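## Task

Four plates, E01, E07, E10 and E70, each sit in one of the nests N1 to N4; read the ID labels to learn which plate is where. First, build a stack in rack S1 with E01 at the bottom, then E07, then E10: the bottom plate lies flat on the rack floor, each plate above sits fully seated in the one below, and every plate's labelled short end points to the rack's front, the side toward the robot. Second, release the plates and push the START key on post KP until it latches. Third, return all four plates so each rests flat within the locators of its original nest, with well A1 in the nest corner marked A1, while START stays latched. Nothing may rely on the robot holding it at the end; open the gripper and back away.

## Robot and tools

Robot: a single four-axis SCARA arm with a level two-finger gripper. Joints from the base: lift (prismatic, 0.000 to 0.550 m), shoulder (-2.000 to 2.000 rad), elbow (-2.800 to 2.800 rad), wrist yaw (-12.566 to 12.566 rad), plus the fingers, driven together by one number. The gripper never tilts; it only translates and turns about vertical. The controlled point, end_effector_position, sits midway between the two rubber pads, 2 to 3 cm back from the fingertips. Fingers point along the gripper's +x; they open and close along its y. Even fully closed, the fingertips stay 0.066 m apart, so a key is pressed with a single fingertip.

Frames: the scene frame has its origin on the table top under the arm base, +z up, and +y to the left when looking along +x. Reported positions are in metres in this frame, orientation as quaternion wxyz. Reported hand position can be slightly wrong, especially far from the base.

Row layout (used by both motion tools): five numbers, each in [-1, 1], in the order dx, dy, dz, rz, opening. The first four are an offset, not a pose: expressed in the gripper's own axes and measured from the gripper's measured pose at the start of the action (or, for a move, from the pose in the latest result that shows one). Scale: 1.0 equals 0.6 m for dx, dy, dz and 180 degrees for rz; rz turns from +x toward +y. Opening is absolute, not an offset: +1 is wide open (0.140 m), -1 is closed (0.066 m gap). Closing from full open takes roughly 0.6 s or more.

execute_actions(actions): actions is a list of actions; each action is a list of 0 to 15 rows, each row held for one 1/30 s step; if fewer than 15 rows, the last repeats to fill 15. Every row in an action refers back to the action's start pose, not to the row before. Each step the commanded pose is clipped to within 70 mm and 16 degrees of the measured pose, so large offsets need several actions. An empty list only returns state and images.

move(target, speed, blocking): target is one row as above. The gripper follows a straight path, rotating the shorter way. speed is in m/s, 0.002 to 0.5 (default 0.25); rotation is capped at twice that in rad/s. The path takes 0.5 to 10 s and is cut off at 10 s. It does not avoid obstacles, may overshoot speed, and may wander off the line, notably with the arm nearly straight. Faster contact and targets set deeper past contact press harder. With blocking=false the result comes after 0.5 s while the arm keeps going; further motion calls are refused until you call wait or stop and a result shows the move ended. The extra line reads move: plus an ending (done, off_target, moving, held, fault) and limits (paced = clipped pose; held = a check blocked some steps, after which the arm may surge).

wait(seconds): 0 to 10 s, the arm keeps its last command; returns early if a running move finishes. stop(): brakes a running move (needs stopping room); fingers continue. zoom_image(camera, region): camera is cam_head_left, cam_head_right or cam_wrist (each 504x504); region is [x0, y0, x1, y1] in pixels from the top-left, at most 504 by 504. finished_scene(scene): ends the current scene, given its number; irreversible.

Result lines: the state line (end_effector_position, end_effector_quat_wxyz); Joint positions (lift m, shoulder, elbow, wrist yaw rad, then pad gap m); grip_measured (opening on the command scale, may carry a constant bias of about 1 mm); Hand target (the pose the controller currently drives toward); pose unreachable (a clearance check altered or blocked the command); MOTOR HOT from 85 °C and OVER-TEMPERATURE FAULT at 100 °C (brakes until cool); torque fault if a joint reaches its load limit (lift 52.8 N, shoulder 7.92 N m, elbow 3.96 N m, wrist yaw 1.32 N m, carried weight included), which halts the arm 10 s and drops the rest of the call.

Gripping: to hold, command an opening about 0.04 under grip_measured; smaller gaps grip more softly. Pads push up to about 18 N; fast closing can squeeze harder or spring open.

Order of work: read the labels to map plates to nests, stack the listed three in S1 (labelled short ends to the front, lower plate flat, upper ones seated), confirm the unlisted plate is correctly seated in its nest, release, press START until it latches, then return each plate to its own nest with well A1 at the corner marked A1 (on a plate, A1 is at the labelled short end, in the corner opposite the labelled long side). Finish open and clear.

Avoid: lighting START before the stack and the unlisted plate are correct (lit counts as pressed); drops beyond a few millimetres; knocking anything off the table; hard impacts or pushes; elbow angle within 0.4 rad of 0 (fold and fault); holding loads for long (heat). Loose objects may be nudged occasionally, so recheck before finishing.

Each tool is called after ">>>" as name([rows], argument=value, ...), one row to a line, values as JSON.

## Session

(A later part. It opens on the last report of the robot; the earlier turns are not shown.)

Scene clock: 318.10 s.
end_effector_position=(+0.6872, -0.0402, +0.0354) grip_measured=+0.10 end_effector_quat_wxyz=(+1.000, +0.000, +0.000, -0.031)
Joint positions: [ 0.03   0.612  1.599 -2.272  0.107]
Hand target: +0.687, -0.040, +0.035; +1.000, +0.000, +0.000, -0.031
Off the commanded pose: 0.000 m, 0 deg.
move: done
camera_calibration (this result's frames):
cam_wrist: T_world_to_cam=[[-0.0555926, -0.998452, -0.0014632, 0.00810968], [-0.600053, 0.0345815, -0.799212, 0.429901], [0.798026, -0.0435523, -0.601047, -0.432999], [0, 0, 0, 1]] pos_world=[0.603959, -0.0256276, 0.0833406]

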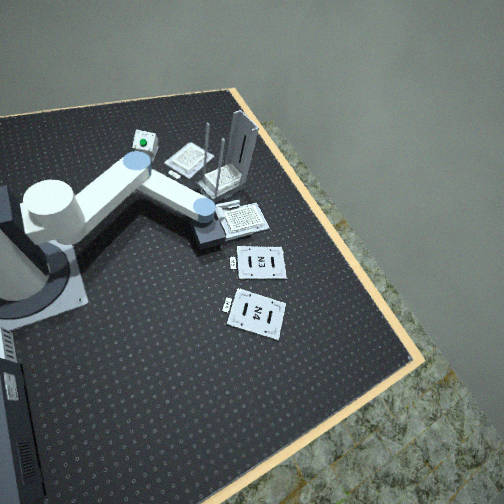

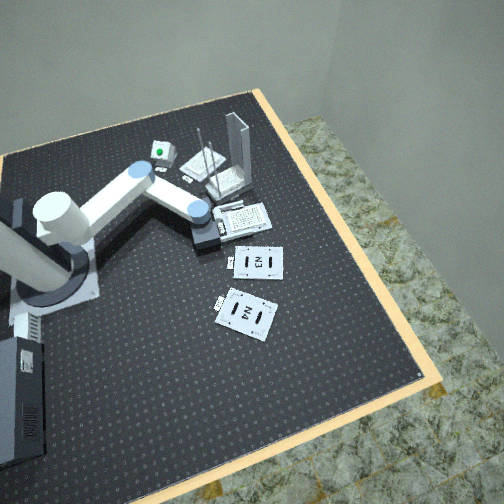

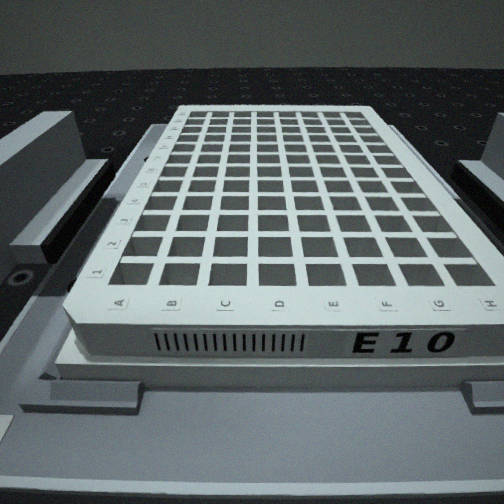

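>>> move(target=[0.0025, 0.0009, -0.0007, 0, 0.1], speed=0.05)

>>> move(target=[0, 0, 0, 0, -0.62], speed=0.05)

Scene clock: 321.57 s.
end_effector_position=(+0.6887, -0.0397, +0.0351) grip_measured=+0.10 end_effector_quat_wxyz=(+1.000, +0.000, +0.000, -0.030)
Joint positions: [ 0.03   0.61   1.607 -2.278  0.107]
Hand target: +0.689, -0.040, +0.035; +1.000, +0.000, +0.000, -0.031
Off the commanded pose: 0.000 m, 0 deg.
move: done
camera_calibration (this result's frames):
cam_wrist: T_world_to_cam=[[-0.0553135, -0.998468, -0.0014632, 0.00851992], [-0.600063, 0.0344137, -0.799212, 0.430495], [0.798038, -0.0433292, -0.601047, -0.434394], [0, 0, 0, 1]] pos_world=[0.605459, -0.02513, 0.082978]

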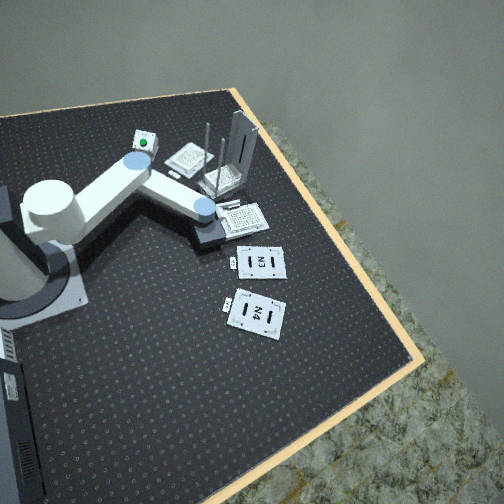

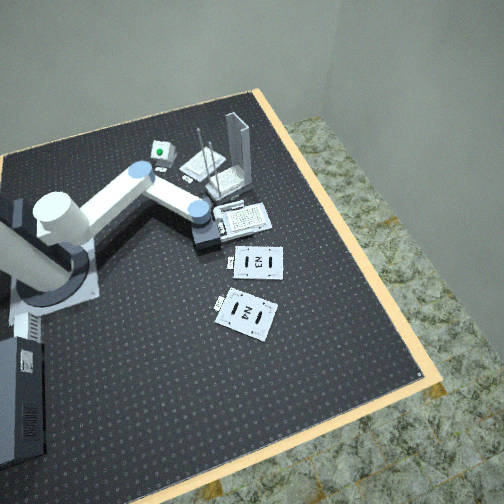

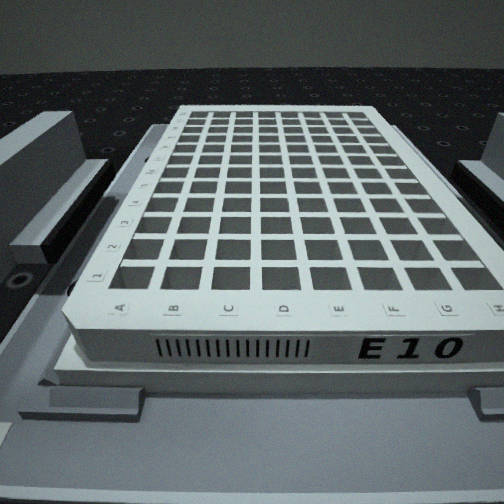

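Scene clock: 322.07 s.
end_effector_position=(+0.6887, -0.0397, +0.0351) grip_measured=-0.56 end_effector_quat_wxyz=(+1.000, +0.000, +0.000, -0.030)
Joint positions: [ 0.03   0.61   1.607 -2.278  0.082]
Hand target: +0.689, -0.040, +0.035; +1.000, +0.000, +0.000, -0.030
Off the commanded pose: 0.000 m, 0 deg.
move: done
camera_calibration (this result's frames):
cam_wrist: T_world_to_cam=[[-0.0553241, -0.998467, -0.0014632, 0.00853044], [-0.600063, 0.0344201, -0.799212, 0.430495], [0.798038, -0.0433377, -0.601047, -0.434394], [0, 0, 0, 1]] pos_world=[0.605458, -0.0251259, 0.082978]

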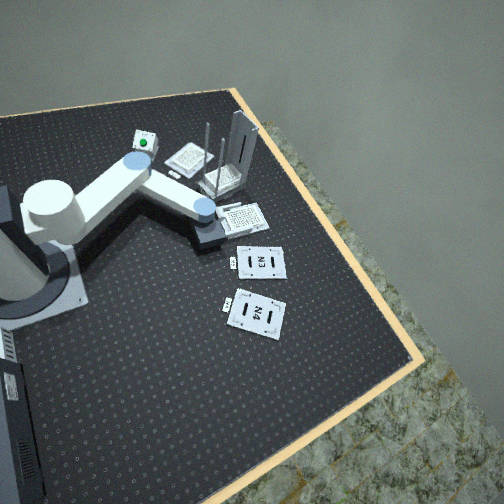

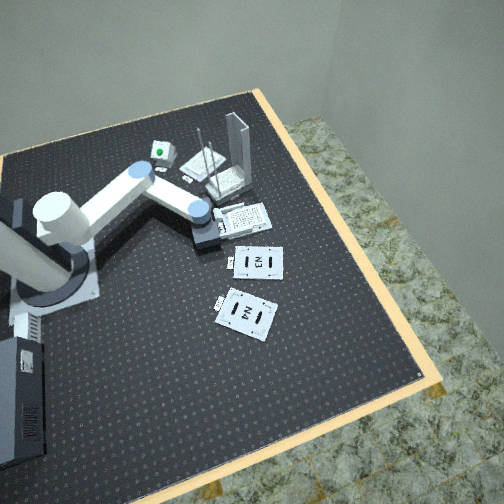

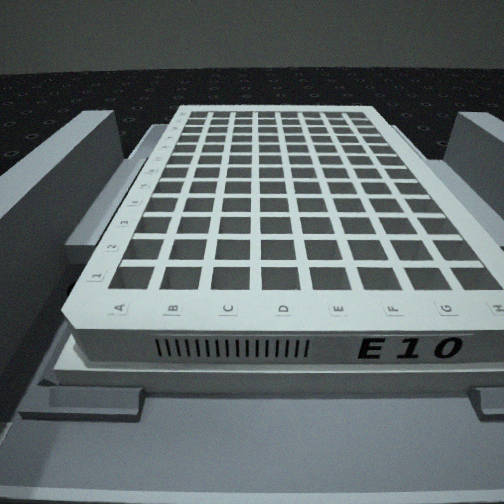

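>>> move(target=[0, 0, 0.4998, 0, -0.62], speed=0.4)

>>> move(target=[-0.02405, 0.27188, 0, 0.09143, -0.62], speed=0.3)

Scene clock: 327.60 s.
end_effector_position=(+0.6887, -0.0397, +0.3350) grip_measured=-0.56 end_effector_quat_wxyz=(+1.000, +0.000, +0.000, -0.030)
Joint positions: [ 0.33   0.61   1.607 -2.278  0.082]
Hand target: +0.689, -0.040, +0.335; +1.000, +0.000, +0.000, -0.030
Off the commanded pose: 0.000 m, 0 deg.
move: done; limits=paced
camera_calibration (this result's frames):
cam_wrist: T_world_to_cam=[[-0.055281, -0.99847, -0.0014632, 0.00894888], [-0.600064, 0.0343942, -0.799212, 0.670206], [0.79804, -0.0433033, -0.601047, -0.254133], [0, 0, 0, 1]] pos_world=[0.605469, -0.0251208, 0.382904]

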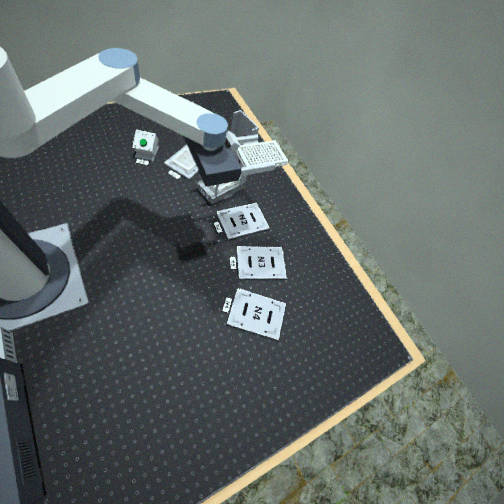

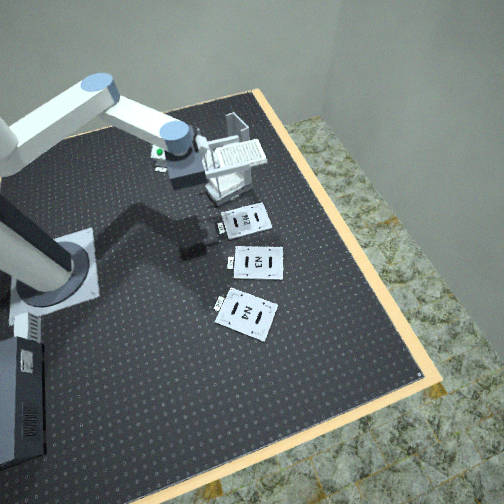

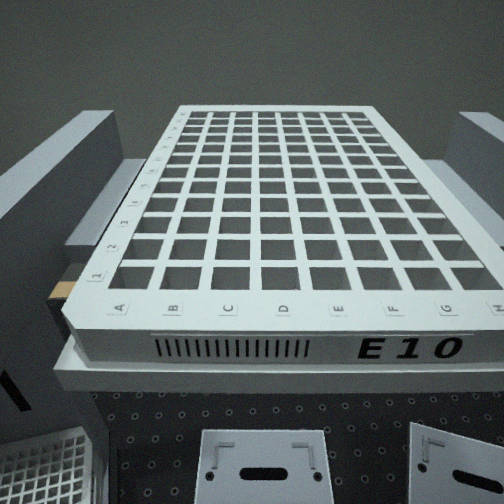

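Scene clock: 328.57 s.
end_effector_position=(+0.6842, +0.1242, +0.3350) grip_measured=-0.56 end_effector_quat_wxyz=(+0.994, +0.000, +0.000, +0.113)
Joint positions: [ 0.33   0.916  1.657 -2.345  0.082]
Hand target: +0.684, +0.124, +0.335; +0.994, +0.000, +0.000, +0.113
Off the commanded pose: 0.000 m, 0 deg.
move: done
camera_calibration (this result's frames):
cam_wrist: T_world_to_cam=[[0.23047, -0.973078, -0.0014632, -0.0263559], [-0.585137, -0.137385, -0.799212, 0.672938], [0.777495, 0.18505, -0.601047, -0.25768], [0, 0, 0, 1]] pos_world=[0.60018, 0.114489, 0.382904]

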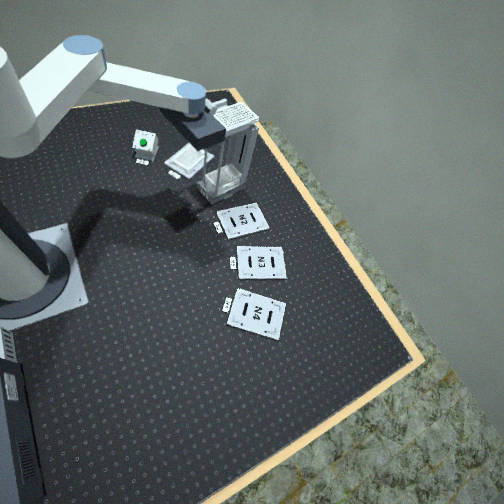

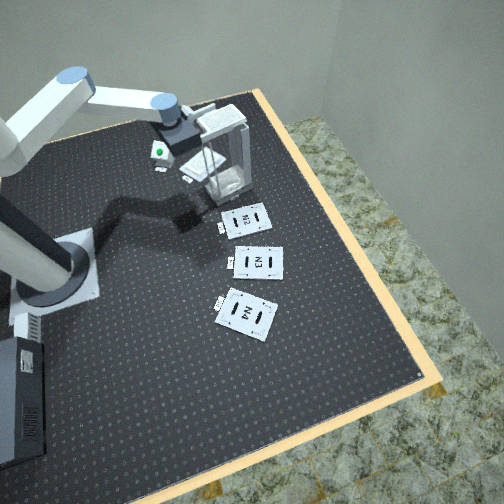

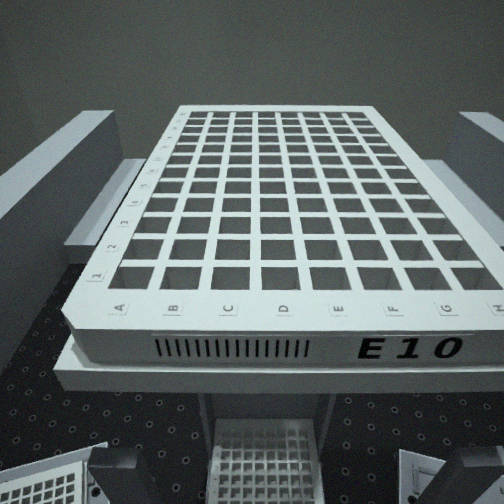

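>>> move(target=[0, -0.0003, -0.3967, 0, -0.62], speed=0.2)

>>> move(target=[0, 0, -0.012, 0, -0.62], speed=0.01)

Scene clock: 332.40 s.
end_effector_position=(+0.6842, +0.1240, +0.0969) grip_measured=-0.56 end_effector_quat_wxyz=(+0.994, +0.000, +0.000, +0.113)
Joint positions: [ 0.092  0.915  1.657 -2.345  0.082]
Hand target: +0.684, +0.124, +0.097; +0.994, +0.000, +0.000, +0.113
Off the commanded pose: 0.000 m, 0 deg.
move: done
camera_calibration (this result's frames):
cam_wrist: T_world_to_cam=[[0.230279, -0.973123, -0.0014632, -0.0267264], [-0.585164, -0.137271, -0.799212, 0.482649], [0.777531, 0.184898, -0.601047, -0.40078], [0, 0, 0, 1]] pos_world=[0.600202, 0.114349, 0.144812]

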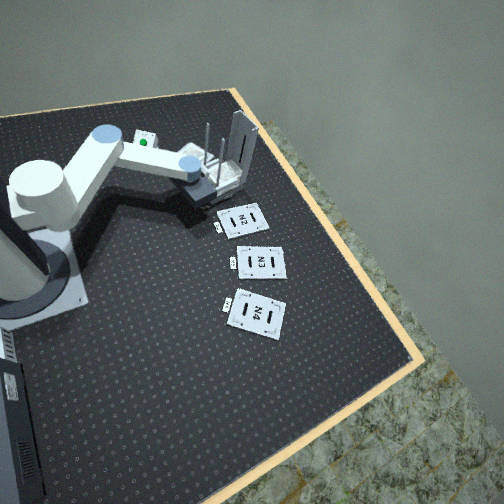

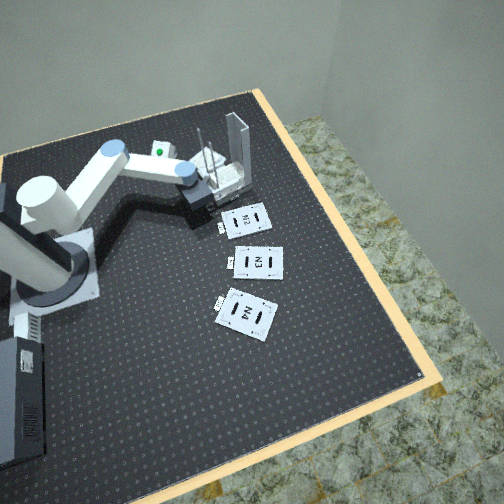

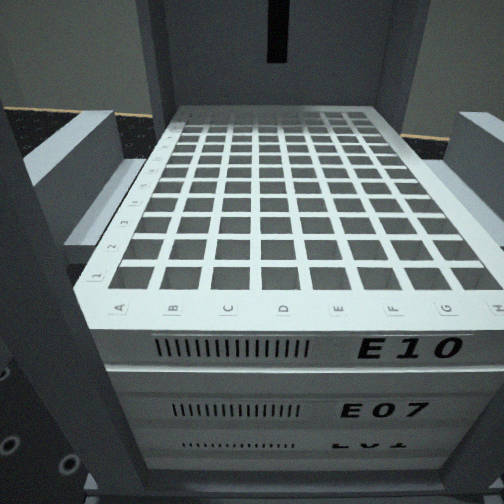

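Scene clock: 333.33 s.
end_effector_position=(+0.6842, +0.1240, +0.0905) grip_measured=-0.56 end_effector_quat_wxyz=(+0.994, +0.000, +0.000, +0.113)
Joint positions: [ 0.086  0.915  1.656 -2.345  0.082]
Hand target: +0.684, +0.124, +0.090; +0.994, +0.000, +0.000, +0.113
Off the commanded pose: 0.001 m, 0 deg.
move: done
camera_calibration (this result's frames):
cam_wrist: T_world_to_cam=[[0.230336, -0.97311, -0.0014632, -0.0267681], [-0.585156, -0.137305, -0.799212, 0.477505], [0.777521, 0.184943, -0.601047, -0.404611], [0, 0, 0, 1]] pos_world=[0.600174, 0.114346, 0.138398]

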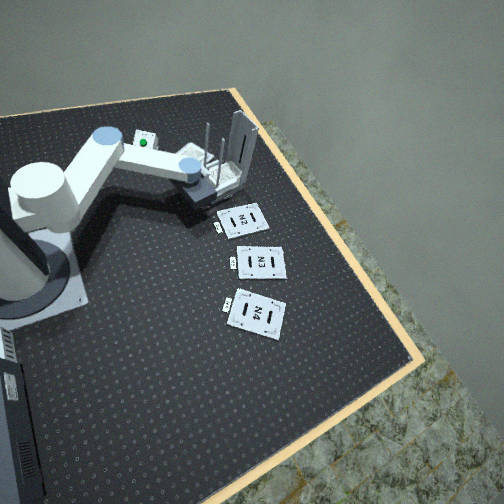

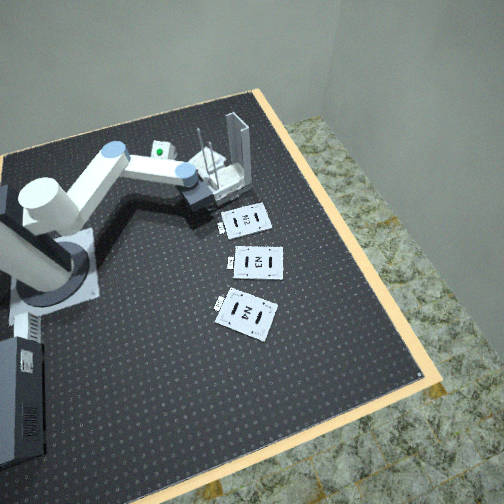

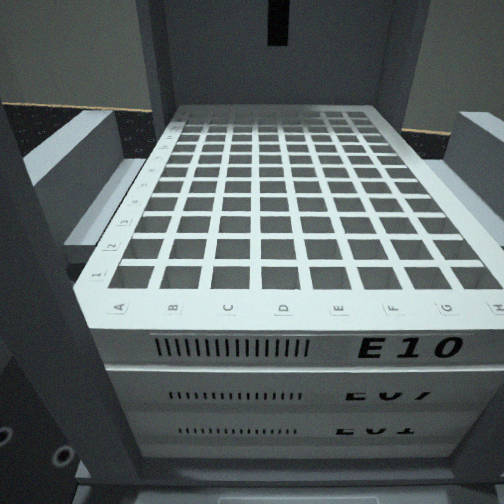

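>>> move(target=[0, 0, 0.001, 0, 0.1], speed=0.02)

>>> move(target=[-0.17, 0, -0.02, 0, 0.1], speed=0.2)

Scene clock: 342.77 s.
end_effector_position=(+0.6842, +0.1240, +0.0910) grip_measured=+0.10 end_effector_quat_wxyz=(+0.994, +0.000, +0.000, +0.113)
Joint positions: [ 0.086  0.915  1.656 -2.345  0.107]
Hand target: +0.684, +0.124, +0.091; +0.994, +0.000, +0.000, +0.113
Off the commanded pose: 0.000 m, 0 deg.
move: done
camera_calibration (this result's frames):
cam_wrist: T_world_to_cam=[[0.230323, -0.973113, -0.0014632, -0.0267606], [-0.585157, -0.137298, -0.799212, 0.477941], [0.777523, 0.184933, -0.601047, -0.404286], [0, 0, 0, 1]] pos_world=[0.600176, 0.114345, 0.138943]

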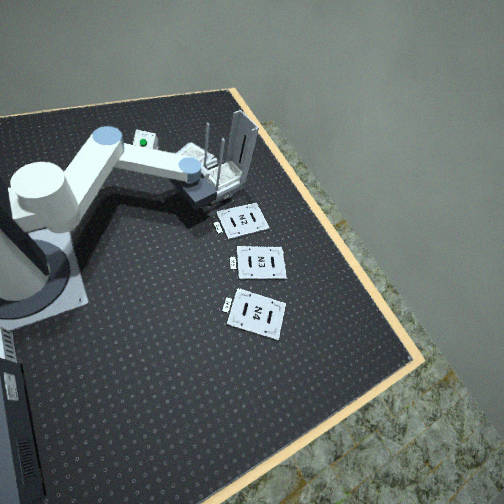

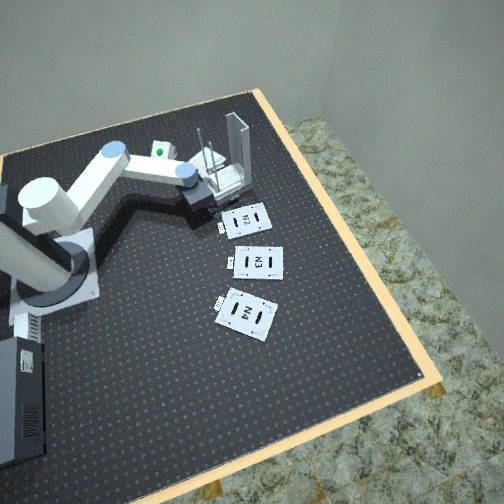

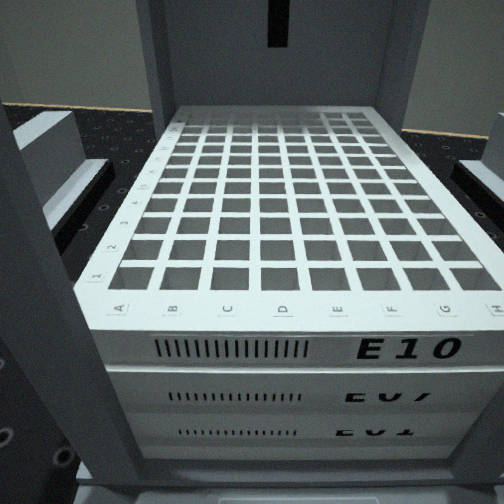

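Scene clock: 343.63 s.
end_effector_position=(+0.5847, +0.1010, +0.0790) grip_measured=+0.10 end_effector_quat_wxyz=(+0.994, +0.000, +0.000, +0.113)
Joint positions: [ 0.074  1.131  1.137 -2.042  0.107]
Hand target: +0.585, +0.101, +0.079; +0.994, +0.000, +0.000, +0.113
Off the commanded pose: 0.000 m, 0 deg.
move: done
camera_calibration (this result's frames):
cam_wrist: T_world_to_cam=[[0.230004, -0.973189, -0.0014632, -0.0260982], [-0.585202, -0.137105, -0.799212, 0.407005], [0.777584, 0.184678, -0.601047, -0.329928], [0, 0, 0, 1]] pos_world=[0.50073, 0.0913346, 0.126943]

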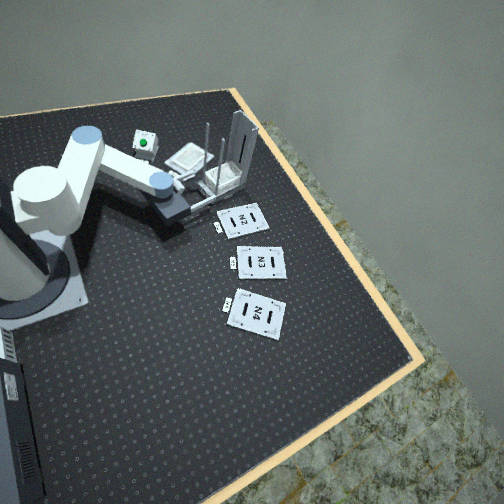

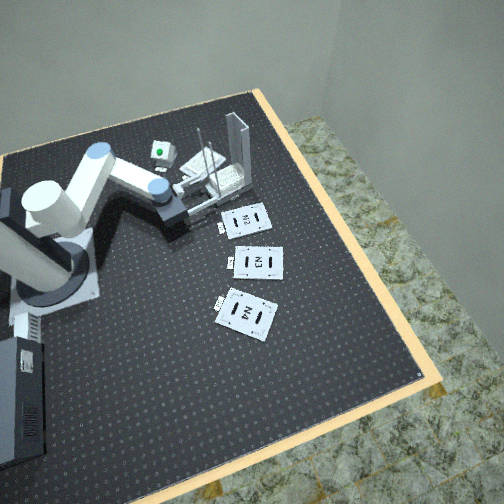

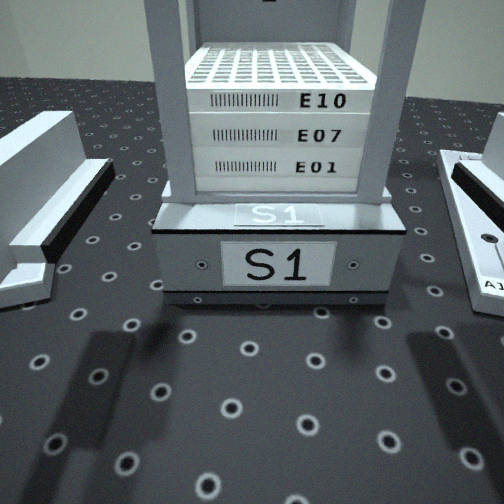

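>>> move(target=[-0.27, 0.328, 0.085, 0.2112, 0.1], speed=0.3)

Scene clock: 347.93 s.
end_effector_position=(+0.3825, +0.2562, +0.1301) grip_measured=+0.10 end_effector_quat_wxyz=(+0.902, +0.000, +0.000, +0.431)
Joint positions: [ 0.125  1.896  0.732 -1.737  0.107]
Hand target: +0.383, +0.256, +0.130; +0.903, +0.000, +0.000, +0.431
Off the commanded pose: 0.000 m, 0 deg.
move: done
camera_calibration (this result's frames):
cam_wrist: T_world_to_cam=[[0.780923, -0.624626, -0.0014632, -0.128469], [-0.376344, -0.468642, -0.799212, 0.355805], [0.498523, 0.624674, -0.601047, -0.176719], [0, 0, 0, 1]] pos_world=[0.322328, 0.196892, 0.17796]

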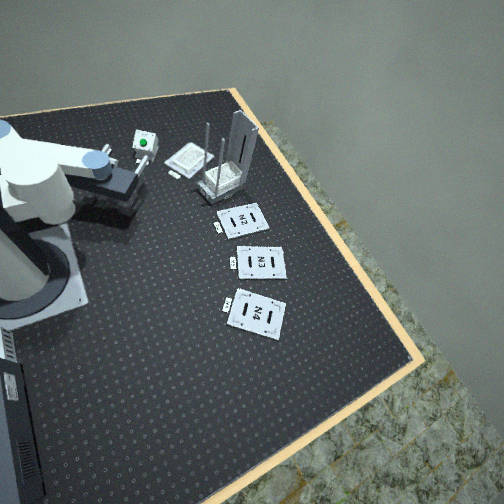

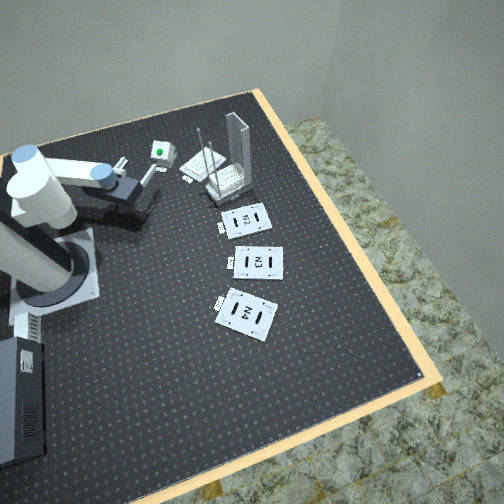

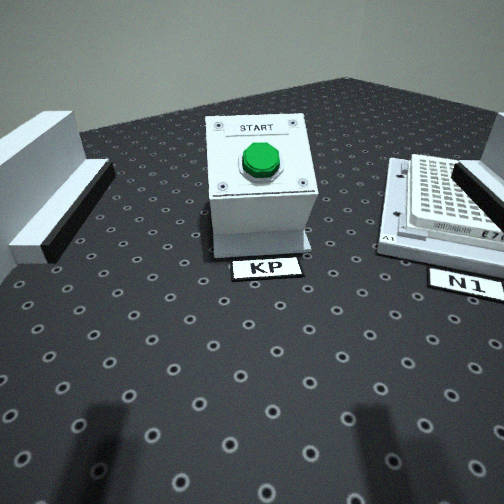

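>>> zoom_image(camera="cam_wrist", region=[180, 90, 350, 290])

>>> zoom_image(camera="cam_head_left", region=[110, 115, 180, 175])

>>> zoom_image(camera="cam_head_right", region=[130, 125, 200, 185])

Region (180, 90, 350, 290) of cam_wrist's 504x504 image, scaled by 2.520, with more detail than that image has; it fills the left 428 columns of this view, and the rest is white.

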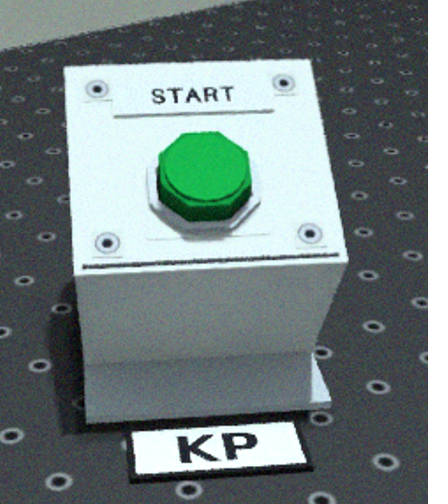

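Region (110, 115, 180, 175) of cam_head_left's 504x504 image, scaled by 7.200, with more detail than that image has; it fills the top 432 rows of this view, and the rest is white.

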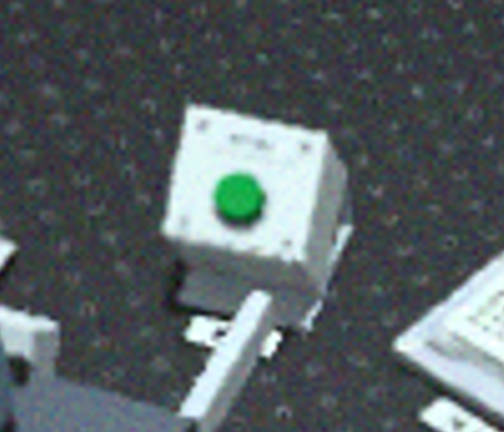

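Region (130, 125, 200, 185) of cam_head_right's 504x504 image, scaled by 7.200, with more detail than that image has; it fills the top 432 rows of this view, and the rest is white.

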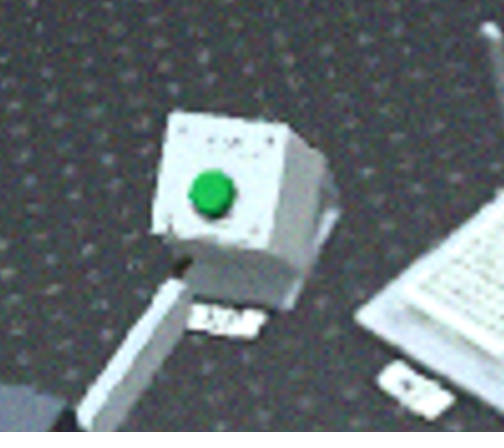

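>>> move(target=[0.1982, -0.1023, -0.0455, 0.0347, 0.1], speed=0.2)

Scene clock: 378.80 s.
end_effector_position=(+0.5050, +0.3102, +0.1027) grip_measured=+0.10 end_effector_quat_wxyz=(+0.878, +0.000, +0.000, +0.479)
Joint positions: [ 0.098  1.462  1.313 -1.775  0.107]
Hand target: +0.505, +0.310, +0.103; +0.878, +0.000, +0.000, +0.479
Off the commanded pose: 0.000 m, 0 deg.
move: done
camera_calibration (this result's frames):
cam_wrist: T_world_to_cam=[[0.844404, -0.535706, -0.0014632, -0.250098], [-0.322972, -0.506901, -0.799212, 0.390289], [0.427401, 0.67533, -0.601047, -0.267743], [0, 0, 0, 1]] pos_world=[0.45167, 0.244673, 0.150632]

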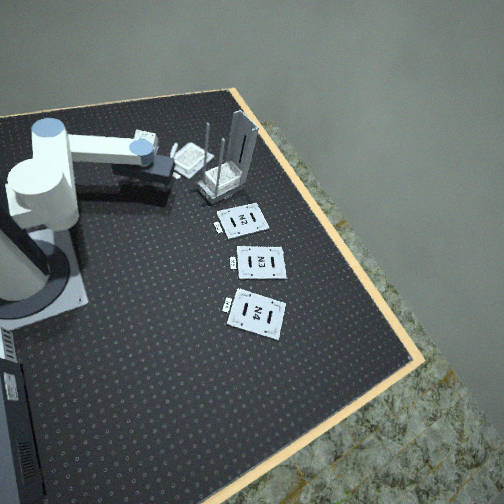

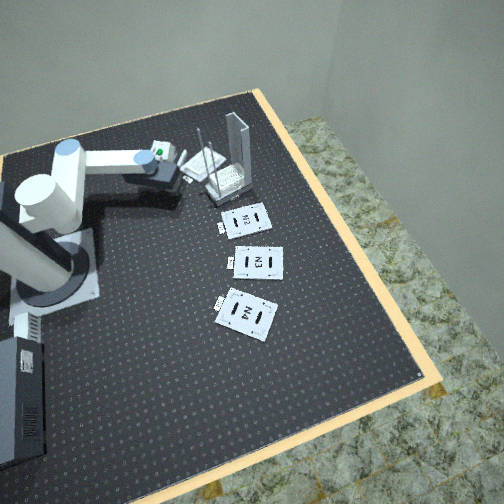

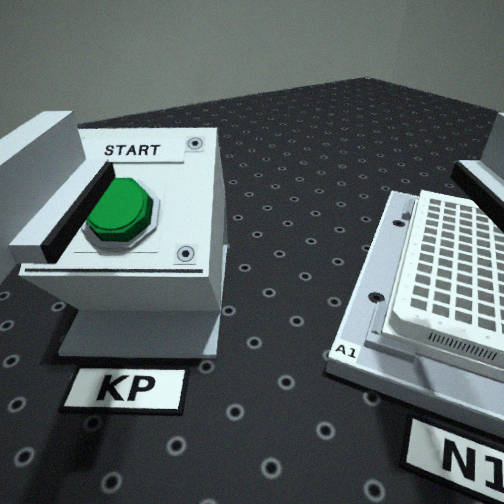

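>>> zoom_image(camera="cam_wrist", region=[0, 100, 250, 380])

Region (0, 100, 250, 380) of cam_wrist's 504x504 image, scaled by 1.800, with more detail than that image has; it fills the left 450 columns of this view, and the rest is white.

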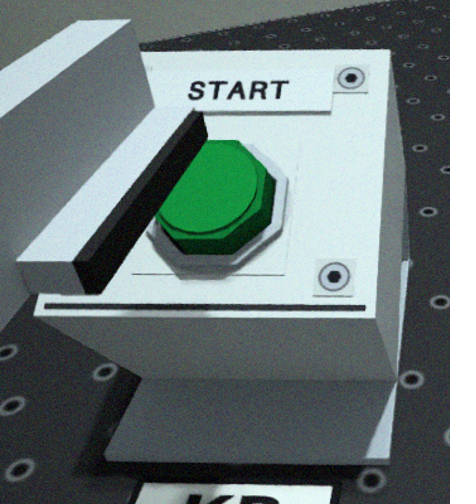

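>>> zoom_image(camera="cam_head_right", region=[170, 130, 270, 215])

>>> zoom_image(camera="cam_wrist", region=[310, 170, 504, 430])

Region (170, 130, 270, 215) of cam_head_right's 504x504 image, scaled by 5.040, with more detail than that image has; it fills the top 428 rows of this view, and the rest is white.

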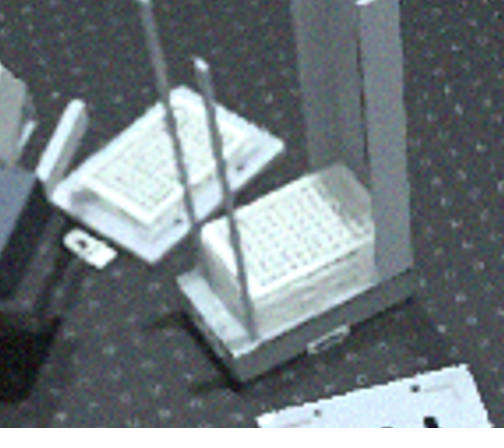

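Region (310, 170, 504, 430) of cam_wrist's 504x504 image, scaled by 1.938, with more detail than that image has; it fills the left 376 columns of this view, and the rest is white.

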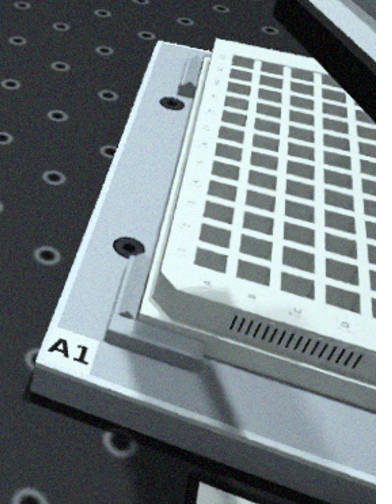

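>>> move(target=[0.02, -0.0033, -0.0308, 0, 0.1], speed=0.02)

Scene clock: 392.63 s.
end_effector_position=(+0.5131, +0.3193, +0.0842) grip_measured=+0.10 end_effector_quat_wxyz=(+0.877, +0.000, +0.000, +0.480)
Joint positions: [ 0.079  1.446  1.372 -1.818  0.107]
Hand target: +0.513, +0.319, +0.084; +0.878, +0.000, +0.000, +0.479
Off the commanded pose: 0.000 m, 0 deg.
move: done
camera_calibration (this result's frames):
cam_wrist: T_world_to_cam=[[0.8446, -0.535397, -0.0014632, -0.252275], [-0.322787, -0.507019, -0.799212, 0.382648], [0.427154, 0.675487, -0.601047, -0.288373], [0, 0, 0, 1]] pos_world=[0.459765, 0.253735, 0.132122]

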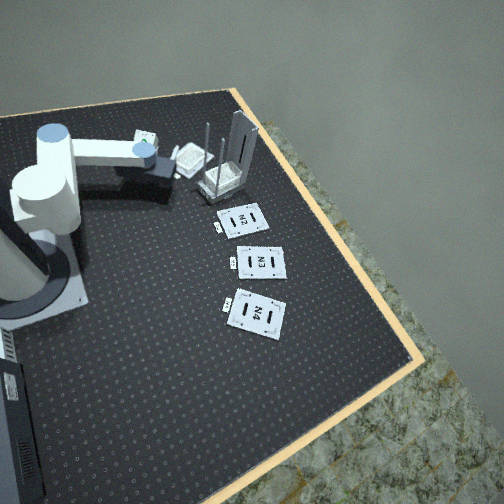

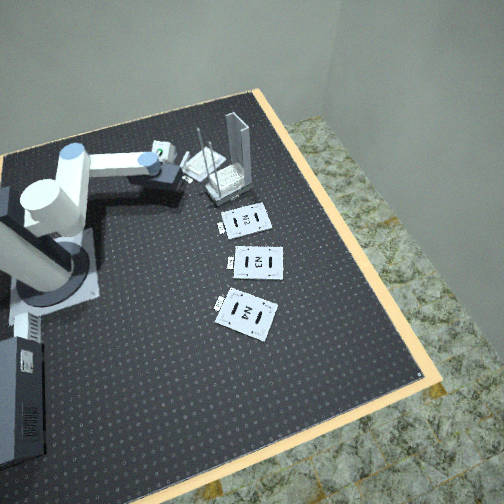

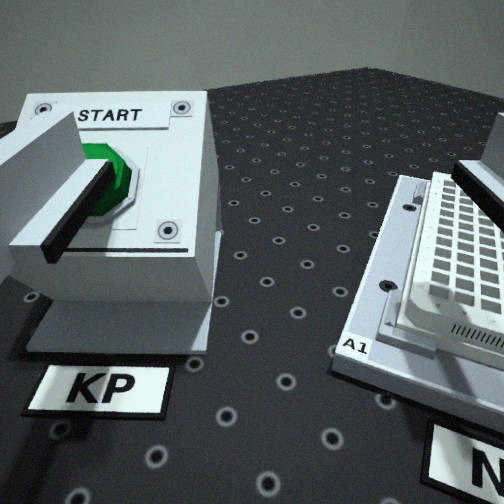

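>>> move(target=[0.0036, 0, -0.0056, 0, 0.1], speed=0.01)

Scene clock: 394.67 s.
end_effector_position=(+0.5141, +0.3209, +0.0810) grip_measured=+0.10 end_effector_quat_wxyz=(+0.877, +0.000, +0.000, +0.480)
Joint positions: [ 0.076  1.444  1.382 -1.824  0.107]
Hand target: +0.514, +0.321, +0.081; +0.877, +0.000, +0.000, +0.480
Off the commanded pose: 0.000 m, 0 deg.
move: done
camera_calibration (this result's frames):
cam_wrist: T_world_to_cam=[[0.844971, -0.53481, -0.0014632, -0.252621], [-0.322435, -0.507243, -0.799212, 0.381106], [0.426685, 0.675783, -0.601047, -0.291705], [0, 0, 0, 1]] pos_world=[0.460805, 0.255338, 0.128886]

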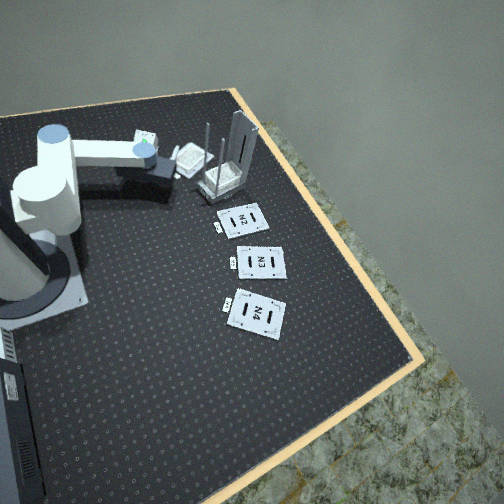

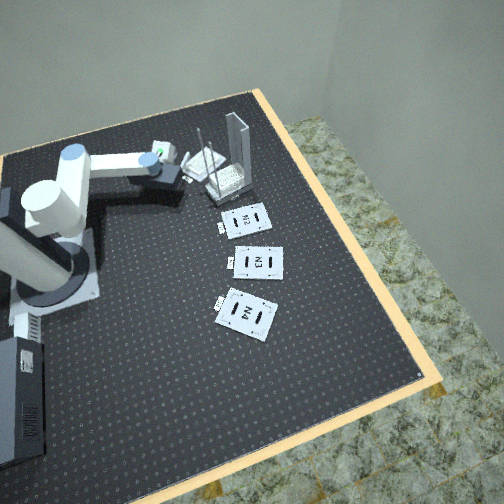

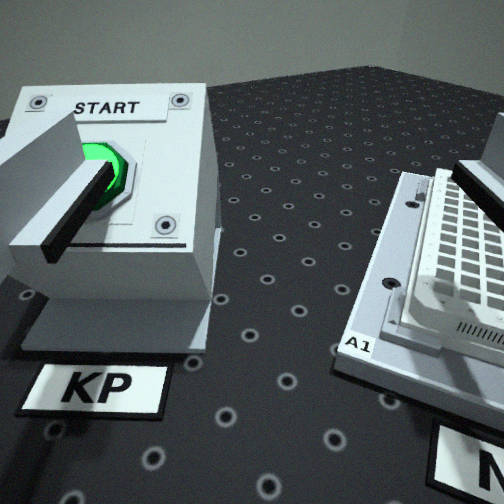

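>>> move(target=[0.0023, 0, -0.0035, 0, 0.1], speed=0.01)

Scene clock: 397.20 s.
end_effector_position=(+0.5147, +0.3219, +0.0791) grip_measured=+0.10 end_effector_quat_wxyz=(+0.877, +0.000, +0.000, +0.480)
Joint positions: [ 0.074  1.442  1.387 -1.828  0.107]
Hand target: +0.515, +0.322, +0.079; +0.877, +0.000, +0.000, +0.480
Off the commanded pose: 0.000 m, 0 deg.
move: done
camera_calibration (this result's frames):
cam_wrist: T_world_to_cam=[[0.845201, -0.534447, -0.0014632, -0.252875], [-0.322217, -0.507382, -0.799212, 0.380165], [0.426394, 0.675966, -0.601047, -0.293669], [0, 0, 0, 1]] pos_world=[0.461444, 0.256251, 0.126953]

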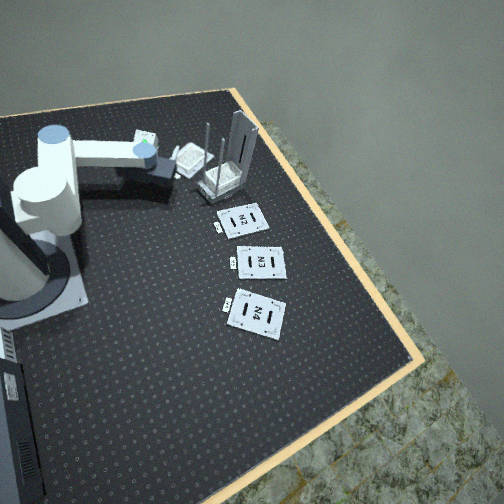

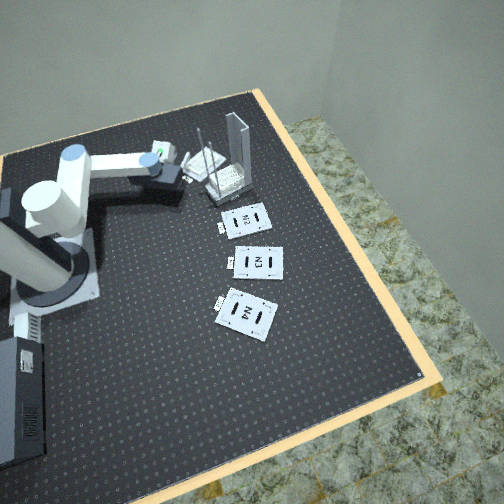

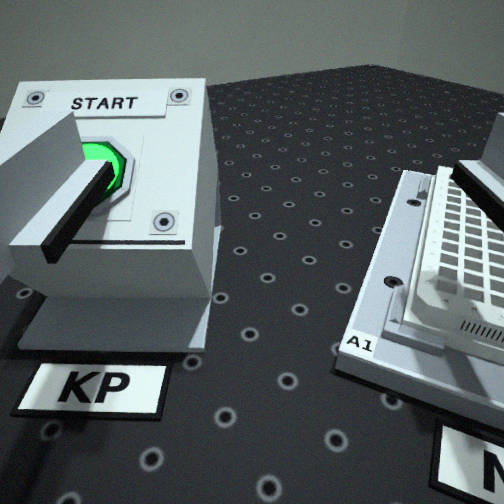

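>>> move(target=[-0.02, 0, 0.031, 0, 0.1], speed=0.05)

Scene clock: 400.30 s.
end_effector_position=(+0.5083, +0.3117, +0.0977) grip_measured=+0.10 end_effector_quat_wxyz=(+0.877, +0.000, +0.000, +0.480)
Joint positions: [ 0.093  1.452  1.331 -1.782  0.107]
Hand target: +0.508, +0.312, +0.098; +0.877, +0.000, +0.000, +0.480
Off the commanded pose: 0.000 m, 0 deg.
move: done
camera_calibration (this result's frames):
cam_wrist: T_world_to_cam=[[0.84493, -0.534874, -0.0014632, -0.252635], [-0.322473, -0.507219, -0.799212, 0.387924], [0.426736, 0.675751, -0.601047, -0.272943], [0, 0, 0, 1]] pos_world=[0.455029, 0.246076, 0.145612]

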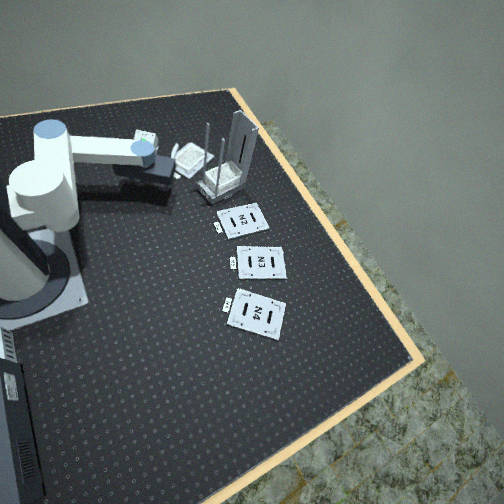

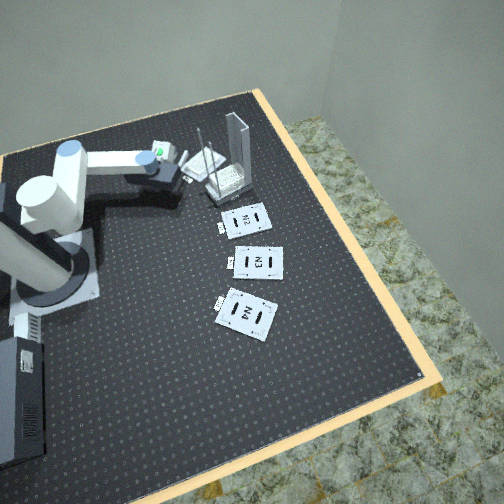

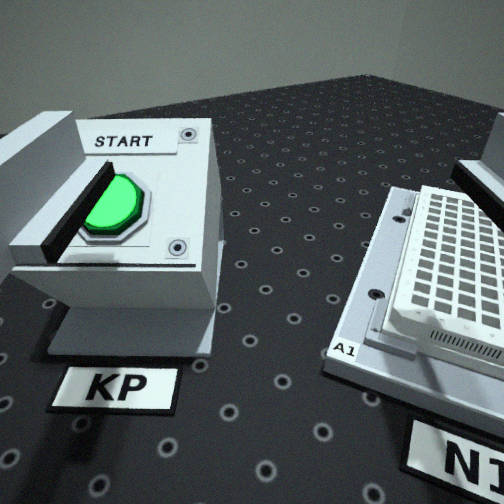

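>>> move(target=[-0.2270, -0.2967, -0.0113, -0.24648, 0.1], speed=0.3)

>>> move(target=[0.17, 0, 0, 0, 0.1], speed=0.15)

Scene clock: 409.20 s.
end_effector_position=(+0.5848, +0.1009, +0.0910) grip_measured=+0.10 end_effector_quat_wxyz=(+0.994, +0.000, +0.000, +0.113)
Joint positions: [ 0.086  1.131  1.137 -2.042  0.107]
Hand target: +0.585, +0.101, +0.091; +0.994, +0.000, +0.000, +0.113
Off the commanded pose: 0.000 m, 0 deg.
move: done
camera_calibration (this result's frames):
cam_wrist: T_world_to_cam=[[0.229674, -0.973266, -0.0014632, -0.0259503], [-0.585249, -0.136907, -0.799212, 0.416583], [0.777646, 0.184415, -0.601047, -0.322809], [0, 0, 0, 1]] pos_world=[0.500796, 0.0913074, 0.138877]

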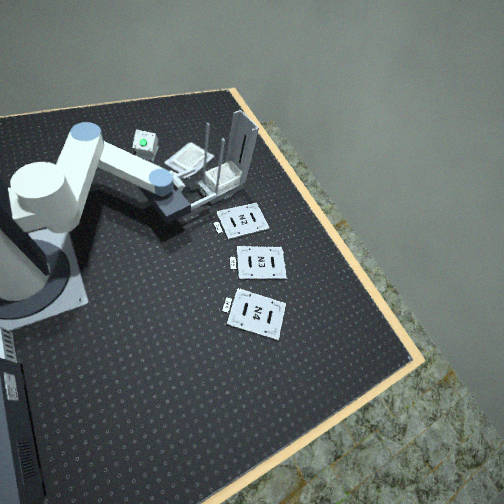

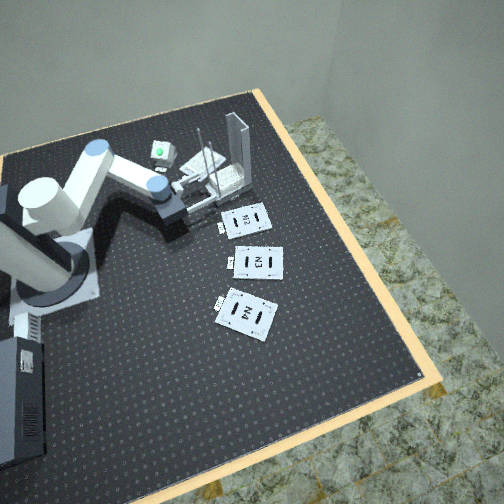

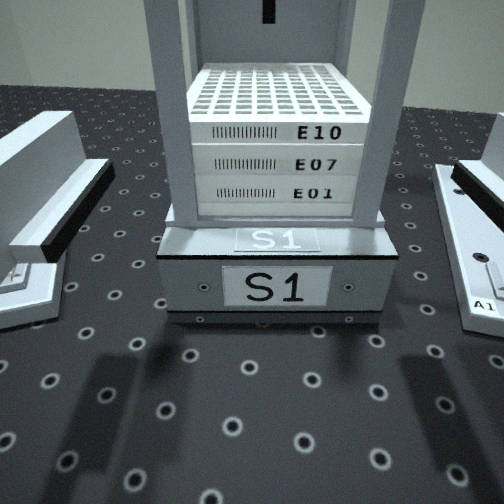

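Scene clock: 410.23 s.
end_effector_position=(+0.6842, +0.1239, +0.0910) grip_measured=+0.10 end_effector_quat_wxyz=(+0.994, +0.000, +0.000, +0.113)
Joint positions: [ 0.086  0.915  1.657 -2.345  0.107]
Hand target: +0.684, +0.124, +0.091; +0.994, +0.000, +0.000, +0.113
Off the commanded pose: 0.000 m, 0 deg.
move: done
camera_calibration (this result's frames):
cam_wrist: T_world_to_cam=[[0.229952, -0.973201, -0.0014632, -0.0266448], [-0.58521, -0.137074, -0.799212, 0.477915], [0.777594, 0.184637, -0.601047, -0.40436], [0, 0, 0, 1]] pos_world=[0.600235, 0.114239, 0.138878]

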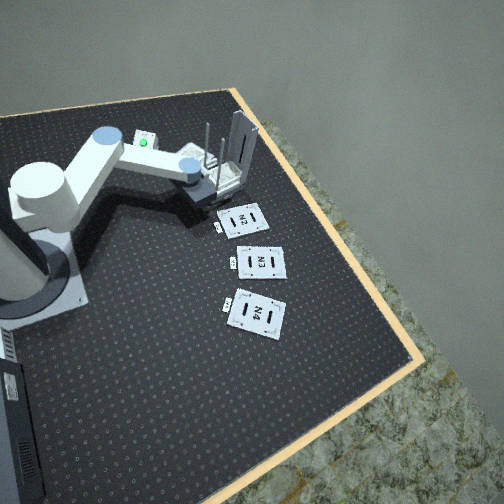

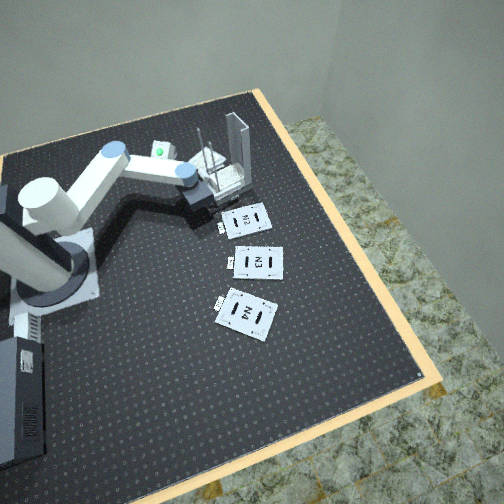

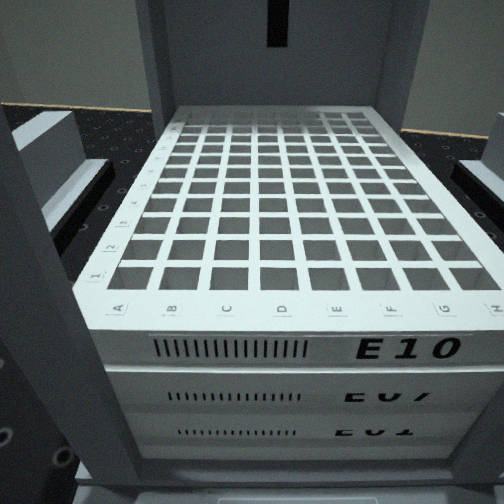

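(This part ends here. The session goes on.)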